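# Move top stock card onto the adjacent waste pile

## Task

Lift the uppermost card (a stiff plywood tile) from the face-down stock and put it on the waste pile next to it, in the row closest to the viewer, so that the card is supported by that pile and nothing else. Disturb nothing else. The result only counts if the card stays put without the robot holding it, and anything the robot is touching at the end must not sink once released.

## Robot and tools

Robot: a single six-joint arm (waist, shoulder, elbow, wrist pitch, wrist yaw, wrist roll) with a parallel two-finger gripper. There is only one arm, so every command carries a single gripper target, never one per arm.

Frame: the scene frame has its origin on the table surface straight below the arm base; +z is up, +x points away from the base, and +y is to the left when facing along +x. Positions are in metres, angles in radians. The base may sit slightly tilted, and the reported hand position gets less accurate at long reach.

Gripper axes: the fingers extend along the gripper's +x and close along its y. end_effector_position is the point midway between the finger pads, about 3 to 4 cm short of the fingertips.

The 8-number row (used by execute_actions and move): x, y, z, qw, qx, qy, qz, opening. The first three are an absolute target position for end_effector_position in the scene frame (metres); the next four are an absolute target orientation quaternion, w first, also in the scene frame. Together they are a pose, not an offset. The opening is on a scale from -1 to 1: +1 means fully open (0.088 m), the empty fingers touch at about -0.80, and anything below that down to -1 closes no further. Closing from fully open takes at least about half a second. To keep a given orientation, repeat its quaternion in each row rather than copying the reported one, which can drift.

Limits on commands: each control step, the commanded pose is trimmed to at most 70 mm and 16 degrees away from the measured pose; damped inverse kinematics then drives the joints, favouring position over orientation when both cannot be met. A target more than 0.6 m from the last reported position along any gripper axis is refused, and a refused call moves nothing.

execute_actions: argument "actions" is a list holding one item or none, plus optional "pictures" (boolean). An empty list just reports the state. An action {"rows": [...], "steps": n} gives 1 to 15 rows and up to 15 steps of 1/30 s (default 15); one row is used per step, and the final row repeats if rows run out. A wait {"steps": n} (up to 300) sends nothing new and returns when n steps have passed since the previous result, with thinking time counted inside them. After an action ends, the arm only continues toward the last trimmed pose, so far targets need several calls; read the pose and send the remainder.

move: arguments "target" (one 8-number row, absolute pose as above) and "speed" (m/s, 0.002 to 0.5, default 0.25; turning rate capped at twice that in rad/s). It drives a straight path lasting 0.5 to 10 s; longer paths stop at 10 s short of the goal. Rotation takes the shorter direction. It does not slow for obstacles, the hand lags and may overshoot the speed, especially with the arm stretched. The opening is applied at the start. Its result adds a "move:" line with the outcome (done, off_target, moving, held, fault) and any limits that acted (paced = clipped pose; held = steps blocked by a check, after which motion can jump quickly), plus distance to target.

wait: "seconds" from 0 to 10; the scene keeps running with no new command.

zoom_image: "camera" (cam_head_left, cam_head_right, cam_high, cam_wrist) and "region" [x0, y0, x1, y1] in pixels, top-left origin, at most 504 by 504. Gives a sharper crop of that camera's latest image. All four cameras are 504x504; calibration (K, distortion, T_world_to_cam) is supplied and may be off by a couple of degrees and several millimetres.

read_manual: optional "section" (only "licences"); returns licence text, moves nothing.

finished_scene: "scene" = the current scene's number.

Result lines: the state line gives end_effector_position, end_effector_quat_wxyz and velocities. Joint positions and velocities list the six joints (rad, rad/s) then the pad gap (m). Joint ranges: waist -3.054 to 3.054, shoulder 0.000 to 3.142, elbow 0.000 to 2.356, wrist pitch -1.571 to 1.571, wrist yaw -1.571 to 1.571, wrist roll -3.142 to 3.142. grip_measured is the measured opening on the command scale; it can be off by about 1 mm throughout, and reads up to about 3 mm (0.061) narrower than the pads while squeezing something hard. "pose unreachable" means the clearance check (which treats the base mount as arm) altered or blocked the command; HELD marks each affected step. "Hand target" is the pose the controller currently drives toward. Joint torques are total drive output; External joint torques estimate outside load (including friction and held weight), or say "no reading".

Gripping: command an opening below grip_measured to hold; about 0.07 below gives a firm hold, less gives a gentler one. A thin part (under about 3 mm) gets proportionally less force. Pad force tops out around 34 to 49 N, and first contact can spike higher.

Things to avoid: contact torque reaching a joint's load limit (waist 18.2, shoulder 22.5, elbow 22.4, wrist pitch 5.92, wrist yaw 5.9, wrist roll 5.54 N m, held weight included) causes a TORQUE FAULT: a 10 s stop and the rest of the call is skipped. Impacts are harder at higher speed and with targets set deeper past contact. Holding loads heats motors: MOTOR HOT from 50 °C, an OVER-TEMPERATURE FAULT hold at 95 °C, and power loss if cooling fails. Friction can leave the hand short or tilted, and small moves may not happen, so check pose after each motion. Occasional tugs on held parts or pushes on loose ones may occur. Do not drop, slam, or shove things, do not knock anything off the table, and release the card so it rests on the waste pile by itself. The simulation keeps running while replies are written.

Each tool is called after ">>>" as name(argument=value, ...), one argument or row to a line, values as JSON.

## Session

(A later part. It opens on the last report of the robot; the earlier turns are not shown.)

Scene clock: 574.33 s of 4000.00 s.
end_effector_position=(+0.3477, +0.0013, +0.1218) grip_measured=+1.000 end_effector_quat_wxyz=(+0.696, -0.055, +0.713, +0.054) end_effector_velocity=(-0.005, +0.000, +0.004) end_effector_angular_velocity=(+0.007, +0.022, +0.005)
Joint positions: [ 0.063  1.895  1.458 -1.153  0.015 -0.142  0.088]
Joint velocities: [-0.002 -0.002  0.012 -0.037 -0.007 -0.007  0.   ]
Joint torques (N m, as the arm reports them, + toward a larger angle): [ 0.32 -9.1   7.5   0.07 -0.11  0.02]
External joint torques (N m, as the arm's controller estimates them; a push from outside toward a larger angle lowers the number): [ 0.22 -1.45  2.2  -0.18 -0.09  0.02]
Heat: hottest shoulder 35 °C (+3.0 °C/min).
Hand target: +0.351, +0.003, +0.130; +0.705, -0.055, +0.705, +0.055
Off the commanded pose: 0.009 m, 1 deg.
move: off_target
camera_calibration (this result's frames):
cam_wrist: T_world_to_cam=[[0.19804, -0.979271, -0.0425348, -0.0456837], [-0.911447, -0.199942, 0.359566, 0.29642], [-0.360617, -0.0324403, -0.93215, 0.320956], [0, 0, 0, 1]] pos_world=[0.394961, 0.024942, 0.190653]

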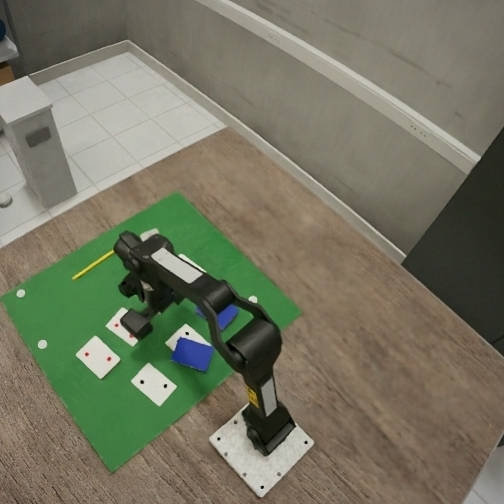

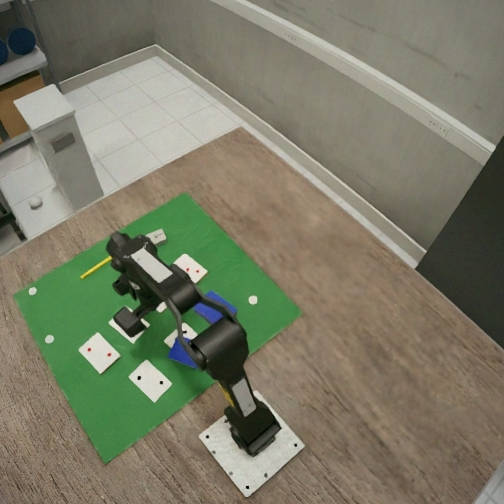

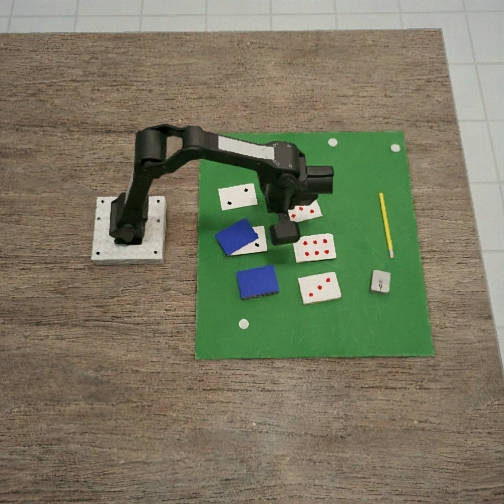

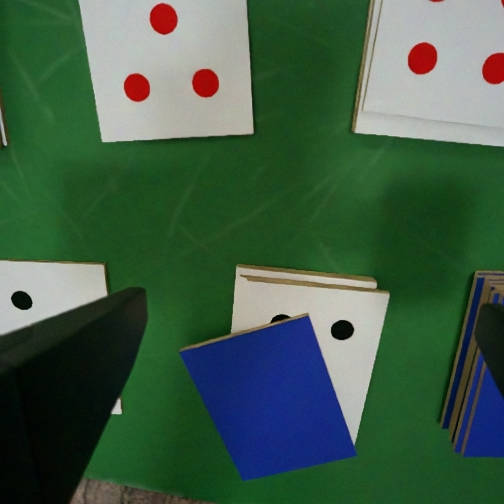

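>>> move(
  target=[0.172, -0.027, 0.09, 0.7049, -0.0555, 0.7049, 0.0555, -0.19],
  speed=0.2,
)

>>> move(
  target=[0.174, -0.027, 0.042, 0.7049, -0.0555, 0.7049, 0.0555, -0.19],
  speed=0.05,
)

Scene clock: 644.67 s of 4000.00 s.
end_effector_position=(+0.1744, -0.0253, +0.0918) grip_measured=-0.187 end_effector_quat_wxyz=(+0.705, -0.055, +0.705, +0.054) end_effector_velocity=(-0.006, +0.001, +0.001) end_effector_angular_velocity=(+0.009, +0.011, +0.015)
Joint positions: [-0.08   1.242  0.681 -1.002  0.012 -0.285  0.03 ]
Joint velocities: [-0.007 -0.017 -0.007 -0.022 -0.007 -0.022 -0.   ]
Joint torques (N m, as the arm reports them, + toward a larger angle): [-0.44 -3.69  4.44  0.12 -0.18 -0.27]
External joint torques (N m, as the arm's controller estimates them; a push from outside toward a larger angle lowers the number): [-0.49 -0.76 -0.82 -0.2  -0.16 -0.27]
Heat: hottest shoulder 36 °C (+0.0 °C/min).
Hand target: +0.171, -0.025, +0.091; +0.705, -0.054, +0.705, +0.056
Off the commanded pose: 0.003 m, 0 deg.
After step 90, 65.83 s passed at rest.
move: done
camera_calibration (this result's frames):
cam_wrist: T_world_to_cam=[[0.198375, -0.979316, -0.0398333, -0.0389647], [-0.920373, -0.2001, 0.335967, 0.147662], [-0.336988, -0.0299859, -0.941031, 0.226444], [0, 0, 0, 1]] pos_world=[0.219943, -0.00182133, 0.16193]

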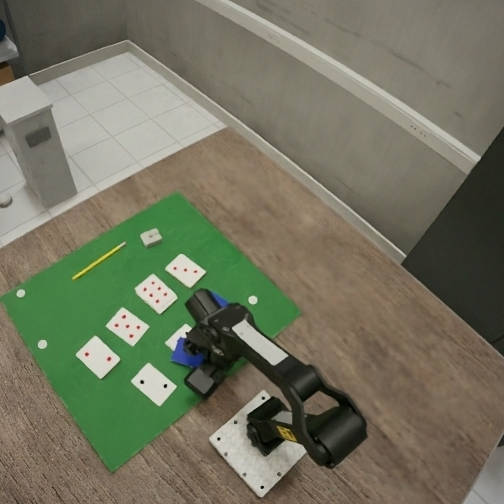

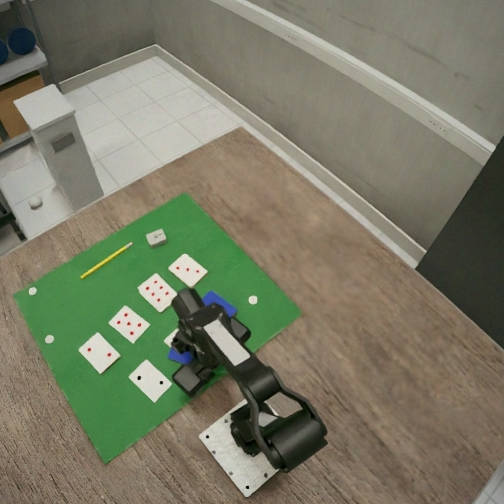

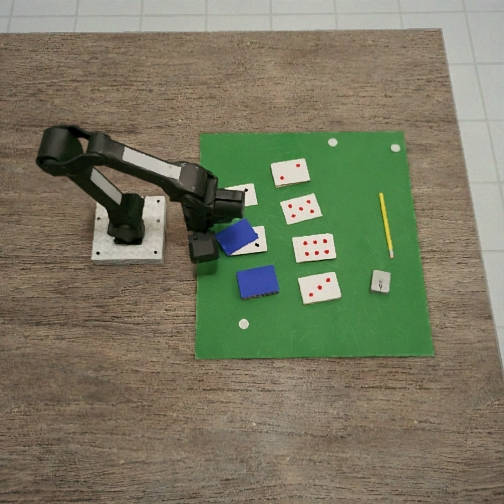

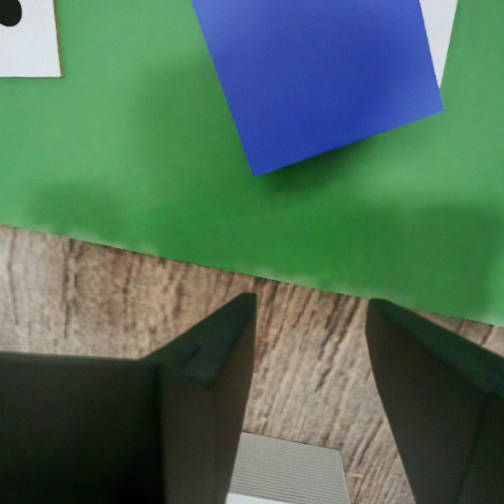

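Scene clock: 646.07 s of 4000.00 s.
end_effector_position=(+0.1764, -0.0269, +0.0454) grip_measured=-0.187 end_effector_quat_wxyz=(+0.709, -0.056, +0.701, +0.054) end_effector_velocity=(-0.001, +0.003, -0.003) end_effector_angular_velocity=(+0.023, +0.004, +0.005)
Joint positions: [-0.09   1.341  0.545 -0.756  0.012 -0.296  0.03 ]
Joint velocities: [-0.002  0.007 -0.007  0.007 -0.022 -0.007 -0.   ]
Joint torques (N m, as the arm reports them, + toward a larger angle): [-0.23 -2.37  3.95  0.41 -0.07 -0.26]
External joint torques (N m, as the arm's controller estimates them; a push from outside toward a larger angle lowers the number): [-0.28  0.79 -0.82  0.06 -0.04 -0.26]
Heat: hottest shoulder 36 °C (+0.0 °C/min).
Hand target: +0.173, -0.027, +0.042; +0.705, -0.055, +0.705, +0.056
Off the commanded pose: 0.004 m, 1 deg.
move: done
camera_calibration (this result's frames):
cam_wrist: T_world_to_cam=[[0.199038, -0.979327, -0.0360986, -0.0430577], [-0.923904, -0.199802, 0.326314, 0.16587], [-0.326781, -0.0315972, -0.944572, 0.181733], [0, 0, 0, 1]] pos_world=[0.221205, -0.00328416, 0.11598]

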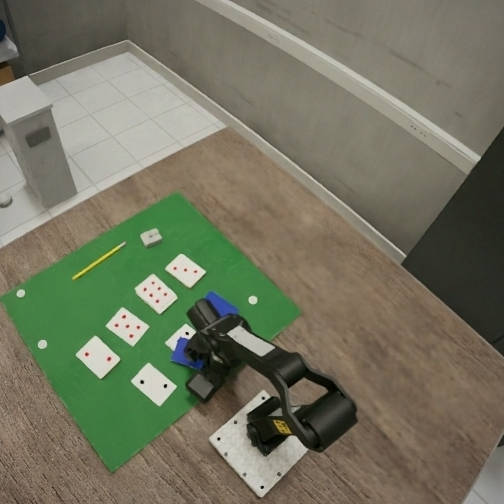

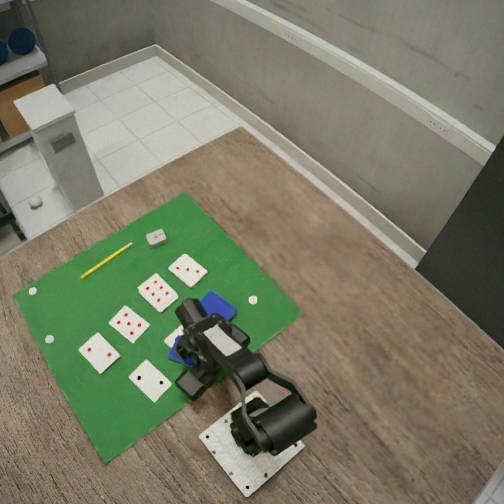

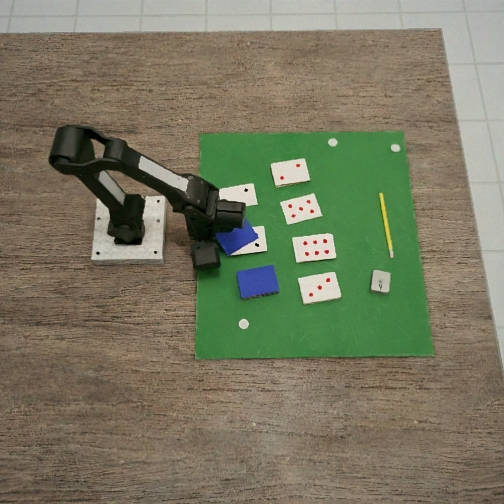

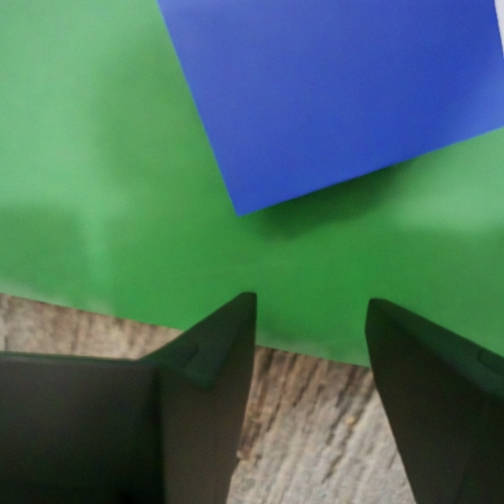

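>>> move(
  target=[0.229, -0.022, 0.045, 0.7049, -0.0555, 0.7049, 0.0555, -0.19],
  speed=0.02,
)

Scene clock: 657.33 s of 4000.00 s.
end_effector_position=(+0.2248, -0.0229, +0.0439) grip_measured=-0.187 end_effector_quat_wxyz=(+0.703, -0.056, +0.707, +0.056) end_effector_velocity=(-0.000, -0.002, -0.001) end_effector_angular_velocity=(-0.006, +0.013, +0.005)
Joint positions: [-0.043  1.558  0.724 -0.735  0.012 -0.252  0.03 ]
Joint velocities: [-0.002  0.012  0.007 -0.007  0.007 -0.007 -0.   ]
Joint torques (N m, as the arm reports them, + toward a larger angle): [ 0.48 -3.28  6.55  0.26  0.04  0.19]
External joint torques (N m, as the arm's controller estimates them; a push from outside toward a larger angle lowers the number): [ 0.45  1.26  1.95 -0.05  0.05  0.19]
Heat: hottest shoulder 33 °C (-3.0 °C/min).
Hand target: +0.229, -0.023, +0.045; +0.705, -0.056, +0.705, +0.055
Off the commanded pose: 0.004 m, 0 deg.
After step 90, 5.37 s passed at rest.
move: done
camera_calibration (this result's frames):
cam_wrist: T_world_to_cam=[[0.202296, -0.978424, -0.0419829, -0.049303], [-0.917354, -0.204328, 0.341632, 0.209554], [-0.342839, -0.0305976, -0.938896, 0.19963], [0, 0, 0, 1]] pos_world=[0.27065, 0.000686754, 0.113771]

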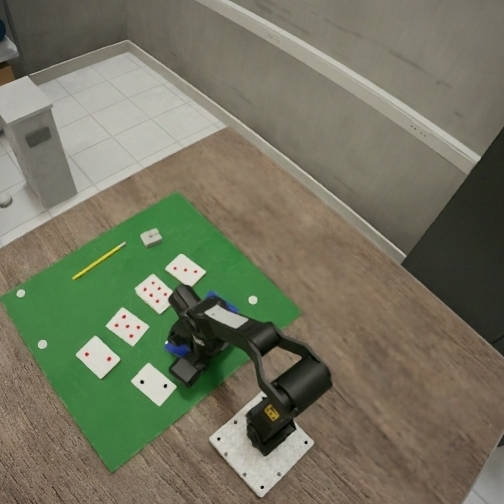

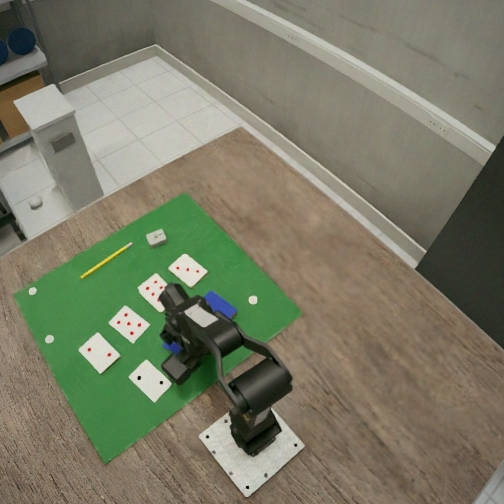

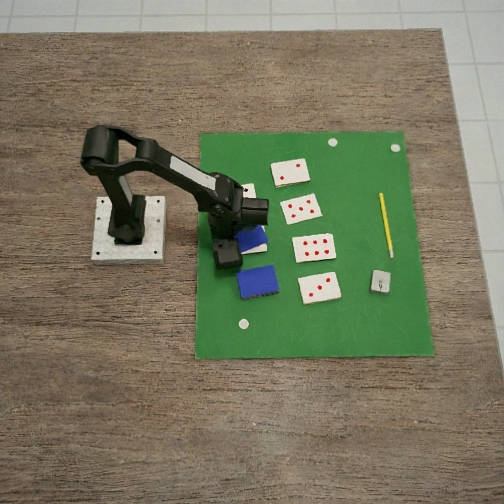

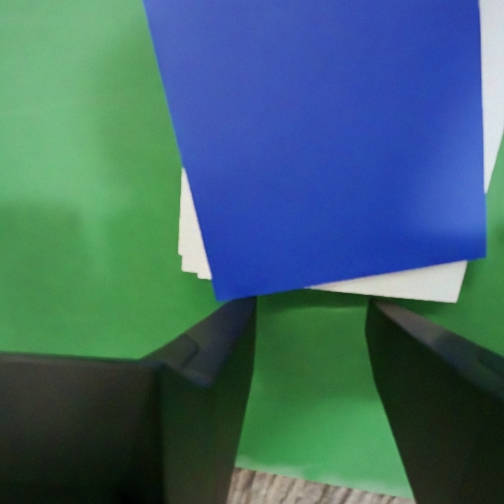

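>>> move(
  target=[0.2325, -0.0215, 0.045, 0.7049, -0.0555, 0.7049, 0.0555, -0.19],
  speed=0.01,
)

>>> move(
  target=[0.222, -0.023, 0.085, 0.7049, -0.0555, 0.7049, 0.0555, -0.19],
  speed=0.06,
)

>>> move(
  target=[0.284, -0.012, 0.08, 0.7049, -0.0555, 0.7049, 0.0555, 1],
  speed=0.1,
)

Scene clock: 668.40 s of 4000.00 s.
end_effector_position=(+0.2287, -0.0221, +0.0441) grip_measured=-0.187 end_effector_quat_wxyz=(+0.703, -0.056, +0.706, +0.056) end_effector_velocity=(+0.002, +0.003, -0.000) end_effector_angular_velocity=(+0.021, -0.009, -0.010)
Joint positions: [-0.038  1.571  0.738 -0.735  0.012 -0.247  0.03 ]
Joint velocities: [-0.002  0.002  0.002  0.007 -0.022  0.007 -0.   ]
Joint torques (N m, as the arm reports them, + toward a larger angle): [ 0.59 -3.56  6.44  0.19 -0.04  0.12]
External joint torques (N m, as the arm's controller estimates them; a push from outside toward a larger angle lowers the number): [ 0.51  1.08  1.84 -0.11 -0.02  0.12]
Heat: hottest shoulder 31 °C (-5.1 °C/min).
Hand target: +0.233, -0.022, +0.045; +0.705, -0.056, +0.705, +0.055
Off the commanded pose: 0.004 m, 0 deg.
After step 90, 7.07 s passed at rest.
move: done
camera_calibration (this result's frames):
cam_wrist: T_world_to_cam=[[0.202322, -0.978429, -0.0417509, -0.0492557], [-0.917637, -0.204297, 0.340889, 0.213351], [-0.342065, -0.030657, -0.939176, 0.20099], [0, 0, 0, 1]] pos_world=[0.274496, 0.00155557, 0.11398]

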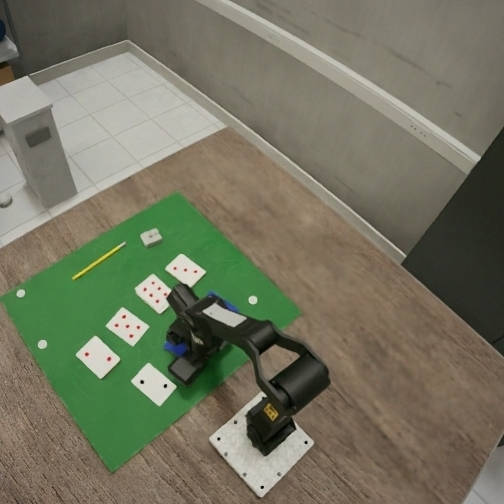

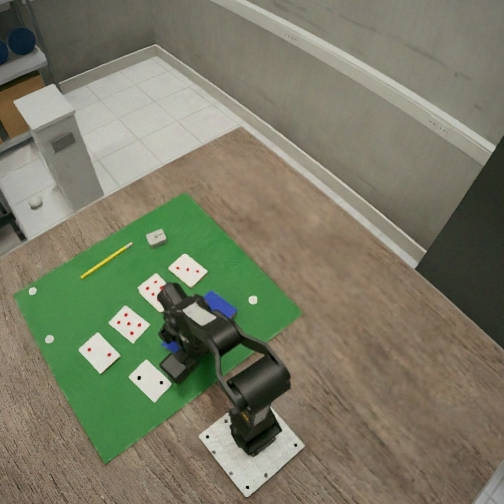

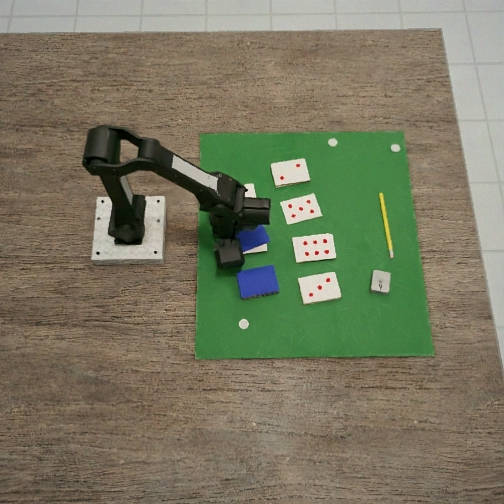

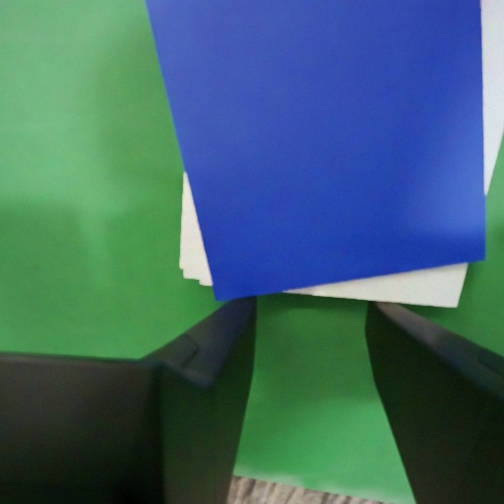

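Scene clock: 669.50 s of 4000.00 s.
end_effector_position=(+0.2184, -0.0219, +0.0794) grip_measured=-0.187 end_effector_quat_wxyz=(+0.697, -0.055, +0.712, +0.057) end_effector_velocity=(-0.003, +0.003, +0.002) end_effector_angular_velocity=(+0.023, +0.010, +0.005)
Joint positions: [-0.039  1.468  0.801 -0.919  0.012 -0.247  0.03 ]
Joint velocities: [-0.002 -0.007  0.002 -0.022 -0.022 -0.007 -0.   ]
Joint torques (N m, as the arm reports them, + toward a larger angle): [-0.16 -5.49  6.84  0.06  0.   -0.15]
External joint torques (N m, as the arm's controller estimates them; a push from outside toward a larger angle lowers the number): [-0.23 -1.24  1.92 -0.19  0.03 -0.15]
Heat: hottest shoulder 31 °C (-5.1 °C/min).
Hand target: +0.222, -0.023, +0.085; +0.705, -0.055, +0.705, +0.055
Off the commanded pose: 0.007 m, 1 deg.
move: done
camera_calibration (this result's frames):
cam_wrist: T_world_to_cam=[[0.200267, -0.978629, -0.0466776, -0.0447035], [-0.911941, -0.203611, 0.356238, 0.189438], [-0.358129, -0.0287755, -0.933229, 0.233741], [0, 0, 0, 1]] pos_world=[0.265418, 0.00154953, 0.148562]

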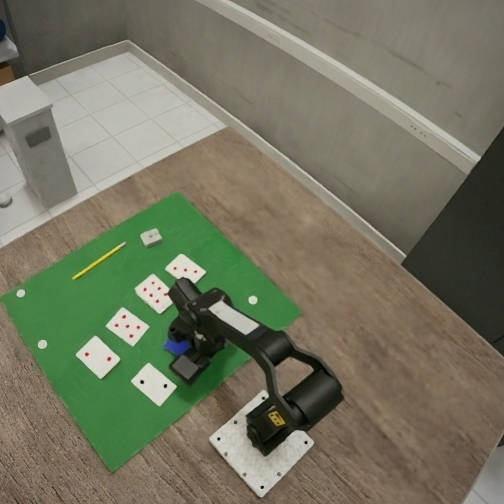

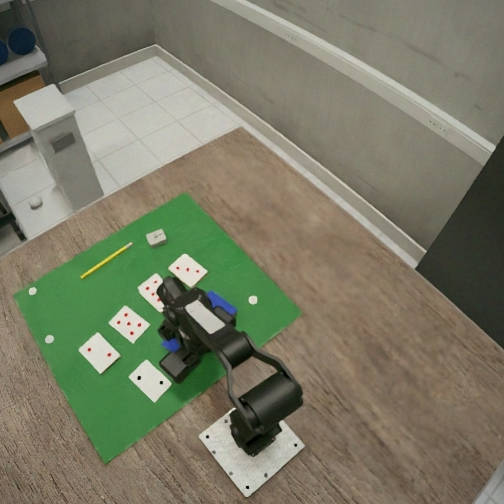

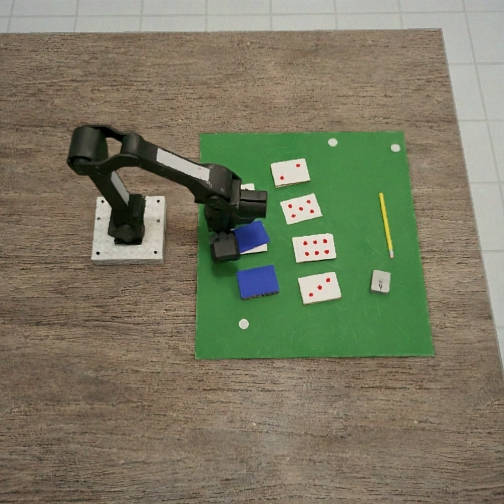

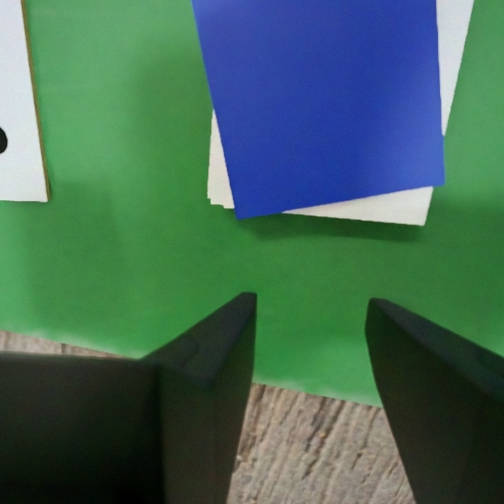

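Scene clock: 670.63 s of 4000.00 s.
end_effector_position=(+0.2802, -0.0134, +0.0790) grip_measured=+1.000 end_effector_quat_wxyz=(+0.704, -0.056, +0.706, +0.056) end_effector_velocity=(+0.002, -0.000, -0.000) end_effector_angular_velocity=(-0.007, +0.008, +0.010)
Joint positions: [ 0.011  1.685  1.019 -0.902  0.012 -0.199  0.088]
Joint velocities: [ 0.002  0.012  0.012 -0.007  0.007 -0.007  0.   ]
Joint torques (N m, as the arm reports them, + toward a larger angle): [ 0.3  -4.8   6.97  0.14 -0.01  0.18]
External joint torques (N m, as the arm's controller estimates them; a push from outside toward a larger angle lowers the number): [ 0.2   1.07  1.97 -0.16  0.01  0.18]
Heat: hottest shoulder 31 °C (-5.1 °C/min).
Hand target: +0.284, -0.013, +0.079; +0.705, -0.056, +0.705, +0.055
Off the commanded pose: 0.004 m, 0 deg.
move: done
camera_calibration (this result's frames):
cam_wrist: T_world_to_cam=[[0.202738, -0.978353, -0.0415047, -0.0498866], [-0.918021, -0.204645, 0.339644, 0.250777], [-0.340785, -0.0307567, -0.939638, 0.251332], [0, 0, 0, 1]] pos_world=[0.325983, 0.0102438, 0.148915]

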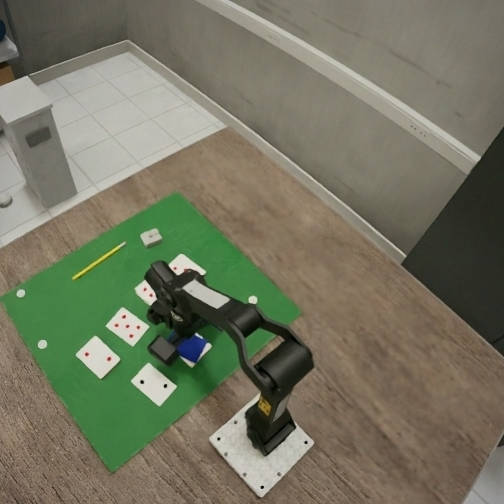

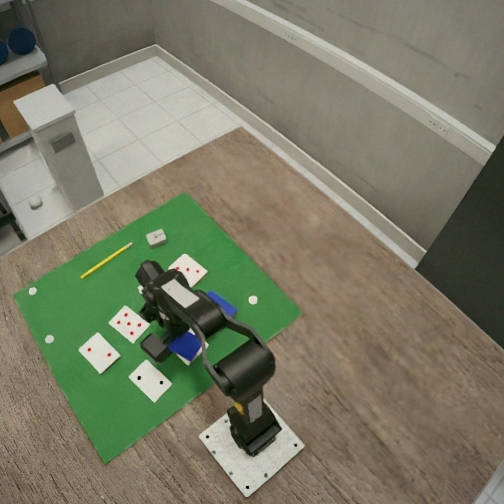

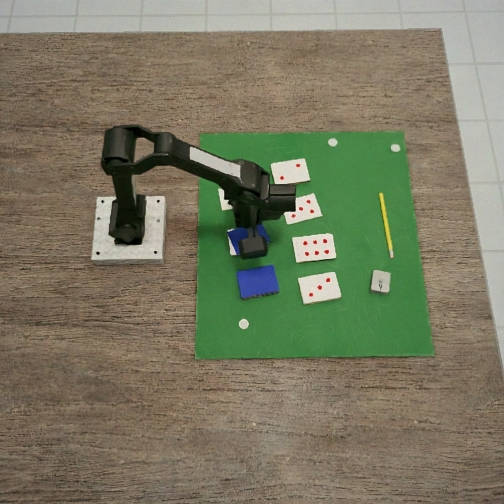

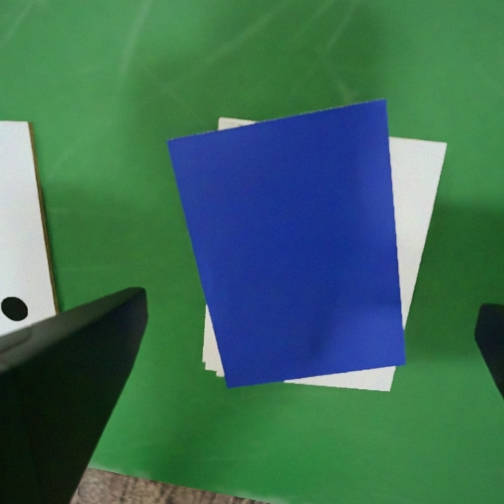

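>>> move(
  target=[0.284, -0.012, 0.036, 0.7049, -0.0555, 0.7049, 0.0555, 1],
  speed=0.03,
)

Scene clock: 681.00 s of 4000.00 s.
end_effector_position=(+0.2869, -0.0132, +0.0407) grip_measured=+1.000 end_effector_quat_wxyz=(+0.710, -0.057, +0.699, +0.055) end_effector_velocity=(+0.001, +0.000, +0.000) end_effector_angular_velocity=(+0.007, -0.008, +0.020)
Joint positions: [ 0.011  1.77   0.945 -0.725  0.012 -0.199  0.088]
Joint velocities: [-0.002 -0.002 -0.002  0.007 -0.007 -0.022  0.   ]
Joint torques (N m, as the arm reports them, + toward a larger angle): [ 0.51 -5.07  3.67  0.37 -0.05  0.2 ]
External joint torques (N m, as the arm's controller estimates them; a push from outside toward a larger angle lowers the number): [ 0.42  1.1  -1.01  0.03 -0.03  0.2 ]
Heat: hottest shoulder 31 °C (-5.0 °C/min).
Hand target: +0.284, -0.012, +0.036; +0.705, -0.056, +0.705, +0.055
Off the commanded pose: 0.006 m, 1 deg.
After step 90, 5.60 s passed at rest.
move: done
camera_calibration (this result's frames):
cam_wrist: T_world_to_cam=[[0.202871, -0.978503, -0.0370883, -0.052846], [-0.924205, -0.203854, 0.322939, 0.272357], [-0.323557, -0.0312377, -0.945693, 0.212906], [0, 0, 0, 1]] pos_world=[0.331322, 0.0104619, 0.111429]

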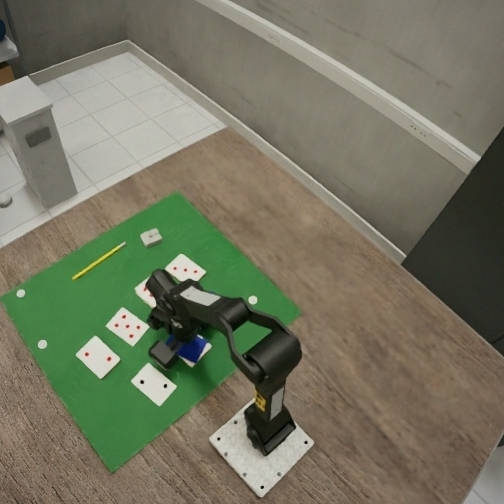

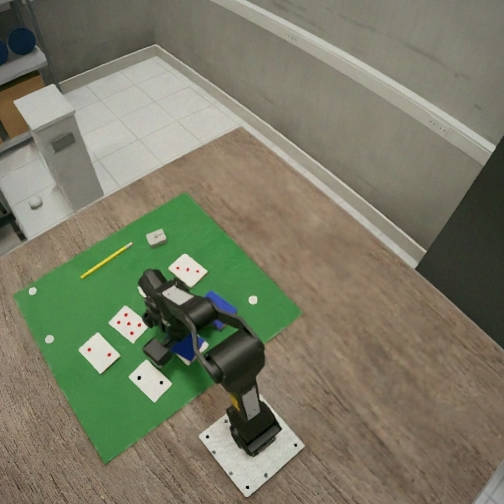

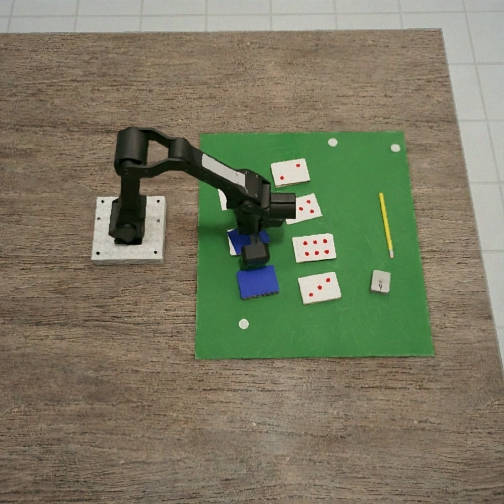

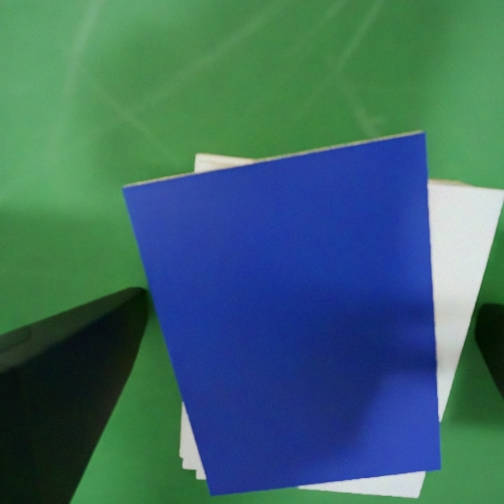

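>>> execute_actions(
  actions=[
    {"rows": [[0.284,-0.0117,0.0358,0.7049,-0.0555,0.7049,0.0555,0.95],[0.284,-0.0114,0.0356,0.7049,-0.0555,0.7049,0.0555,0.93],[0.284,-0.0111,0.0355,0.7049,-0.0555,0.7049,0.0555,0.91],[0.284,-0.0108,0.0355,0.7049,-0.0555,0.7049,0.0555,0.89],[0.284,-0.0105,0.0355,0.7049,-0.0555,0.7049,0.0555,0.87],[0.284,-0.0102,0.0355,0.7049,-0.0555,0.7049,0.0555,0.85],[0.284,-0.0099,0.0355,0.7049,-0.0555,0.7049,0.0555,0.83],[0.284,-0.0096,0.0355,0.7049,-0.0555,0.7049,0.0555,0.81],[0.284,-0.0093,0.0355,0.7049,-0.0555,0.7049,0.0555,0.79],[0.284,-0.009,0.0355,0.7049,-0.0555,0.7049,0.0555,0.77],[0.284,-0.0087,0.0355,0.7049,-0.0555,0.7049,0.0555,0.75],[0.284,-0.0084,0.0355,0.7049,-0.0555,0.7049,0.0555,0.73],[0.284,-0.0081,0.0355,0.7049,-0.0555,0.7049,0.0555,0.71],[0.284,-0.0078,0.0355,0.7049,-0.0555,0.7049,0.0555,0.69],[0.284,-0.0076,0.0355,0.7049,-0.0555,0.7049,0.0555,0.67]], "steps": 15},
  ],
  pictures=false,
)

>>> execute_actions(
  actions=[
    {"rows": [[0.284,-0.0076,0.0355,0.7049,-0.0555,0.7049,0.0555,0.65],[0.284,-0.0076,0.0355,0.7049,-0.0555,0.7049,0.0555,0.63],[0.284,-0.0076,0.0355,0.7049,-0.0555,0.7049,0.0555,0.61],[0.284,-0.0076,0.0355,0.7049,-0.0555,0.7049,0.0555,0.59],[0.284,-0.0076,0.0355,0.7049,-0.0555,0.7049,0.0555,0.575],[0.284,-0.0076,0.0355,0.7049,-0.0555,0.7049,0.0555,0.56],[0.284,-0.0076,0.0355,0.7049,-0.0555,0.7049,0.0555,0.545],[0.284,-0.0076,0.0355,0.7049,-0.0555,0.7049,0.0555,0.53],[0.284,-0.0076,0.0355,0.7049,-0.0555,0.7049,0.0555,0.515],[0.284,-0.0076,0.0355,0.7049,-0.0555,0.7049,0.0555,0.5],[0.284,-0.0076,0.0355,0.7049,-0.0555,0.7049,0.0555,0.49],[0.284,-0.0076,0.0355,0.7049,-0.0555,0.7049,0.0555,0.48],[0.284,-0.0076,0.0355,0.7049,-0.0555,0.7049,0.0555,0.47]], "steps": 15},
  ],
  pictures=false,
)

>>> execute_actions(
  actions=[
    {"steps": 15},
  ],
)

Scene clock: 708.30 s of 4000.00 s.
end_effector_position=(+0.2872, -0.0096, +0.0397) grip_measured=+0.742 end_effector_quat_wxyz=(+0.710, -0.057, +0.700, +0.056) end_effector_velocity=(+0.001, +0.007, +0.000) end_effector_angular_velocity=(+0.007, -0.008, +0.015)
Joint positions: [ 0.023  1.773  0.945 -0.722  0.012 -0.186  0.075]
Joint velocities: [ 0.022 -0.002 -0.002  0.007 -0.007  0.007 -0.028]
Joint torques (N m, as the arm reports them, + toward a larger angle): [ 0.6  -4.92  4.06  0.36 -0.02  0.21]
External joint torques (N m, as the arm's controller estimates them; a push from outside toward a larger angle lowers the number): [ 0.56  1.25 -0.6   0.02 -0.01  0.21]
Heat: hottest shoulder 30 °C (-5.0 °C/min).
Hand target: +0.284, -0.008, +0.036; +0.705, -0.056, +0.705, +0.055
Off the commanded pose: 0.006 m, 1 deg.
Steps of this call (steps 1 to 90: nothing new was sent; then 23.80 s passed at rest; steps 91 to 105: all 15 steps of this action). Readings (end_effector_position):
91: (+0.2869, -0.0131, +0.0403)
92: (+0.2870, -0.0131, +0.0403)
94: (+0.2870, -0.0127, +0.0400)
98: (+0.2871, -0.0116, +0.0398)
105: the state above

Scene clock: 708.80 s of 4000.00 s.
end_effector_position=(+0.2873, -0.0089, +0.0397) grip_measured=+0.525 end_effector_quat_wxyz=(+0.710, -0.056, +0.700, +0.055) end_effector_velocity=(-0.002, +0.003, +0.000) end_effector_angular_velocity=(+0.022, +0.007, +0.020)
Joint positions: [ 0.026  1.773  0.945 -0.722  0.012 -0.183  0.065]
Joint velocities: [-0.002 -0.002 -0.002 -0.007 -0.022 -0.022 -0.   ]
Joint torques (N m, as the arm reports them, + toward a larger angle): [ 0.62 -5.08  3.95  0.37  0.02  0.2 ]
External joint torques (N m, as the arm's controller estimates them; a push from outside toward a larger angle lowers the number): [ 0.53  1.08 -0.7   0.04  0.04  0.2 ]
Heat: hottest shoulder 30 °C (-5.1 °C/min).
Hand target: +0.284, -0.008, +0.036; +0.705, -0.056, +0.705, +0.055
Off the commanded pose: 0.006 m, 1 deg.
Steps of this call (steps 1 to 15: all 15 steps of this action). Readings (end_effector_position):
1: (+0.2872, -0.0094, +0.0397)
2: (+0.2873, -0.0091, +0.0397)
4: (+0.2873, -0.0090, +0.0397)
8: (+0.2873, -0.0089, +0.0397)
15: the state above

Scene clock: 709.30 s of 4000.00 s.
end_effector_position=(+0.2873, -0.0089, +0.0397) grip_measured=+0.525 end_effector_quat_wxyz=(+0.710, -0.056, +0.700, +0.055) end_effector_velocity=(-0.002, +0.000, +0.000) end_effector_angular_velocity=(+0.008, +0.007, -0.010)
Joint positions: [ 0.026  1.773  0.945 -0.722  0.012 -0.183  0.065]
Joint velocities: [-0.002 -0.002 -0.002 -0.007 -0.007  0.007  0.   ]
Joint torques (N m, as the arm reports them, + toward a larger angle): [ 0.55 -5.05  3.92  0.34  0.01  0.22]
External joint torques (N m, as the arm's controller estimates them; a push from outside toward a larger angle lowers the number): [ 0.46  1.1  -0.74  0.    0.03  0.21]
Heat: hottest shoulder 30 °C (-5.1 °C/min).
Hand target: +0.284, -0.008, +0.036; +0.705, -0.056, +0.705, +0.055
Off the commanded pose: 0.006 m, 1 deg.
Steps of this call (steps 1 to 15: nothing new was sent). Readings (end_effector_position):
1: (+0.2873, -0.0089, +0.0397)
2: (+0.2873, -0.0089, +0.0397)
4: (+0.2873, -0.0089, +0.0397)
8: (+0.2873, -0.0089, +0.0397)
15: the state above
camera_calibration (this result's frames):
cam_wrist: T_world_to_cam=[[0.202122, -0.978644, -0.0374479, -0.0485583], [-0.924297, -0.203259, 0.323049, 0.273957], [-0.323762, -0.0306825, -0.945641, 0.212358], [0, 0, 0, 1]] pos_world=[0.331785, 0.0146786, 0.110494]

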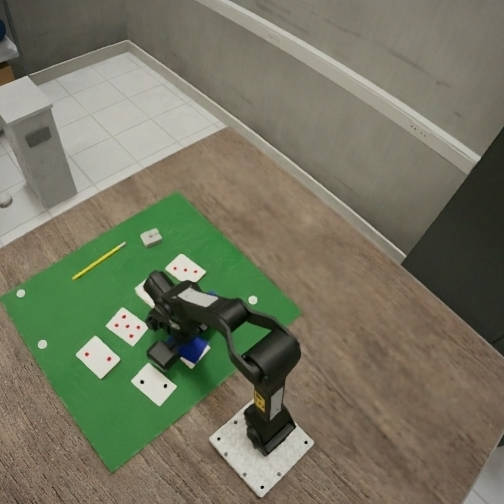

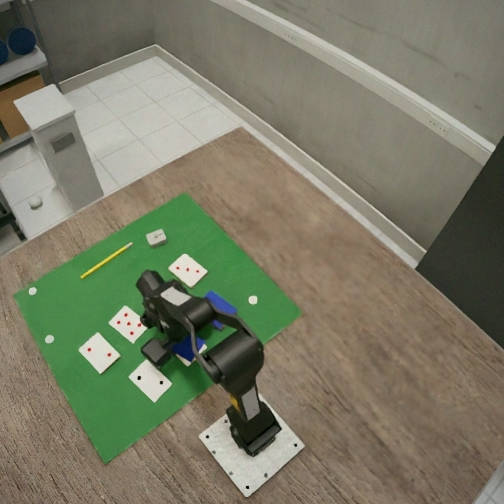

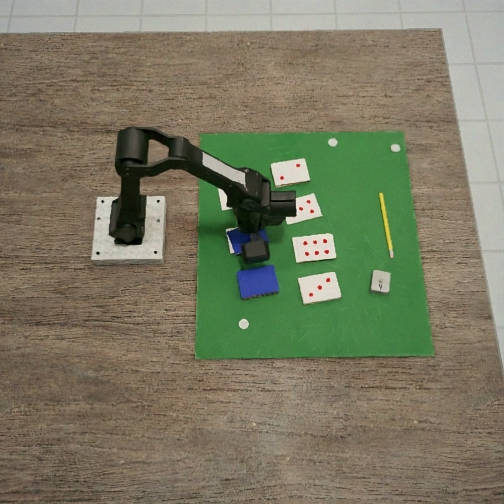

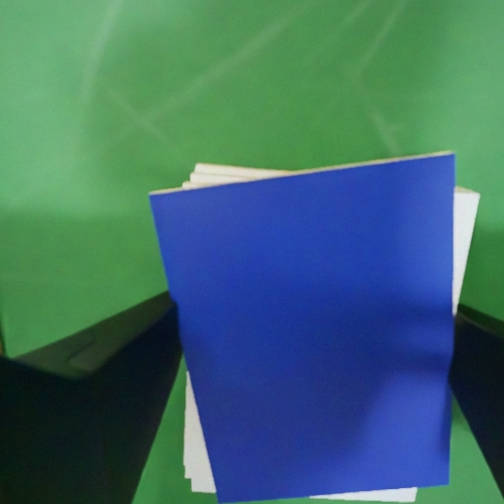

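>>> execute_actions(
  actions=[
    {"rows": [[0.284,-0.0076,0.0355,0.7049,-0.0555,0.7049,0.0555,1]], "steps": 10},
  ],
  pictures=false,
)

>>> move(
  target=[0.316, -0.0037, 0.041, 0.7049, -0.0555, 0.7049, 0.0555, 1],
  speed=0.03,
)

Scene clock: 728.53 s of 4000.00 s.
end_effector_position=(+0.2872, -0.0086, +0.0396) grip_measured=+0.975 end_effector_quat_wxyz=(+0.710, -0.057, +0.700, +0.056) end_effector_velocity=(-0.002, +0.000, +0.000) end_effector_angular_velocity=(+0.008, +0.007, -0.010)
Joint positions: [ 0.027  1.773  0.944 -0.722  0.012 -0.183  0.087]
Joint velocities: [-0.002 -0.002 -0.002 -0.007 -0.007  0.007  0.016]
Joint torques (N m, as the arm reports them, + toward a larger angle): [ 0.39 -4.98  3.99  0.32  0.    0.19]
External joint torques (N m, as the arm's controller estimates them; a push from outside toward a larger angle lowers the number): [ 0.31  1.16 -0.66 -0.02  0.01  0.19]
Heat: hottest shoulder 29 °C (-2.0 °C/min).
Hand target: +0.284, -0.008, +0.036; +0.705, -0.056, +0.705, +0.055
Off the commanded pose: 0.005 m, 1 deg.
Steps of this call (steps 1 to 90: nothing new was sent; then 15.90 s passed at rest; steps 91 to 100: all 10 steps of this action). Readings (end_effector_position):
91: (+0.2874, -0.0088, +0.0397)
92: (+0.2874, -0.0088, +0.0397)
94: (+0.2872, -0.0086, +0.0396)
98: (+0.2872, -0.0086, +0.0396)
100: the state above

Scene clock: 730.17 s of 4000.00 s.
end_effector_position=(+0.3130, -0.0049, +0.0412) grip_measured=+1.000 end_effector_quat_wxyz=(+0.705, -0.056, +0.705, +0.056) end_effector_velocity=(+0.002, -0.000, +0.000) end_effector_angular_velocity=(-0.007, +0.002, -0.005)
Joint positions: [ 0.04   1.866  1.075 -0.773  0.012 -0.169  0.088]
Joint velocities: [ 0.002  0.007  0.012 -0.007  0.007  0.007  0.   ]
Joint torques (N m, as the arm reports them, + toward a larger angle): [ 0.77 -5.56  6.41  0.09  0.    0.19]
External joint torques (N m, as the arm's controller estimates them; a push from outside toward a larger angle lowers the number): [ 0.66  1.34  1.65 -0.23  0.01  0.19]
Heat: hottest shoulder 29 °C (-2.0 °C/min).
Hand target: +0.316, -0.004, +0.041; +0.705, -0.056, +0.705, +0.055
Off the commanded pose: 0.003 m, 0 deg.
move: done
camera_calibration (this result's frames):
cam_wrist: T_world_to_cam=[[0.202841, -0.978359, -0.0408537, -0.0498584], [-0.919182, -0.204623, 0.336502, 0.295878], [-0.337579, -0.0307042, -0.940796, 0.226338], [0, 0, 0, 1]] pos_world=[0.358486, 0.0187136, 0.111337]

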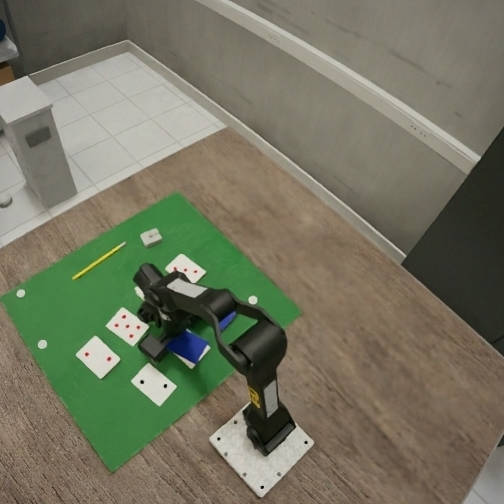

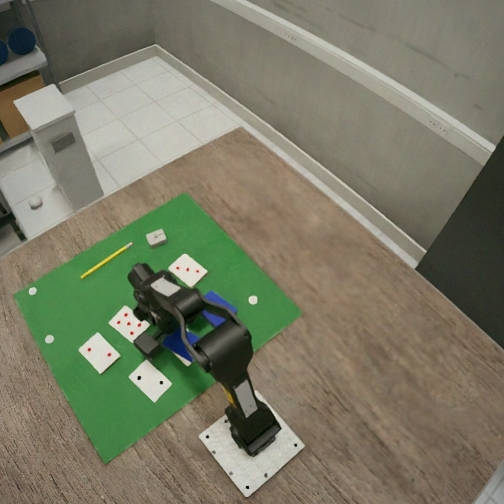

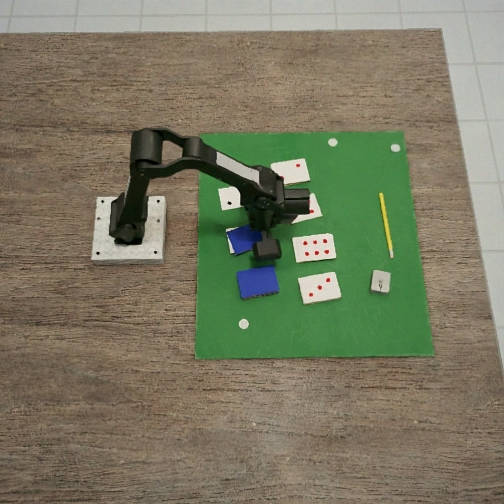

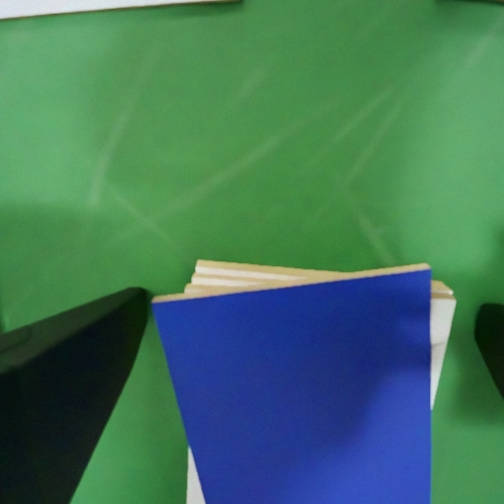

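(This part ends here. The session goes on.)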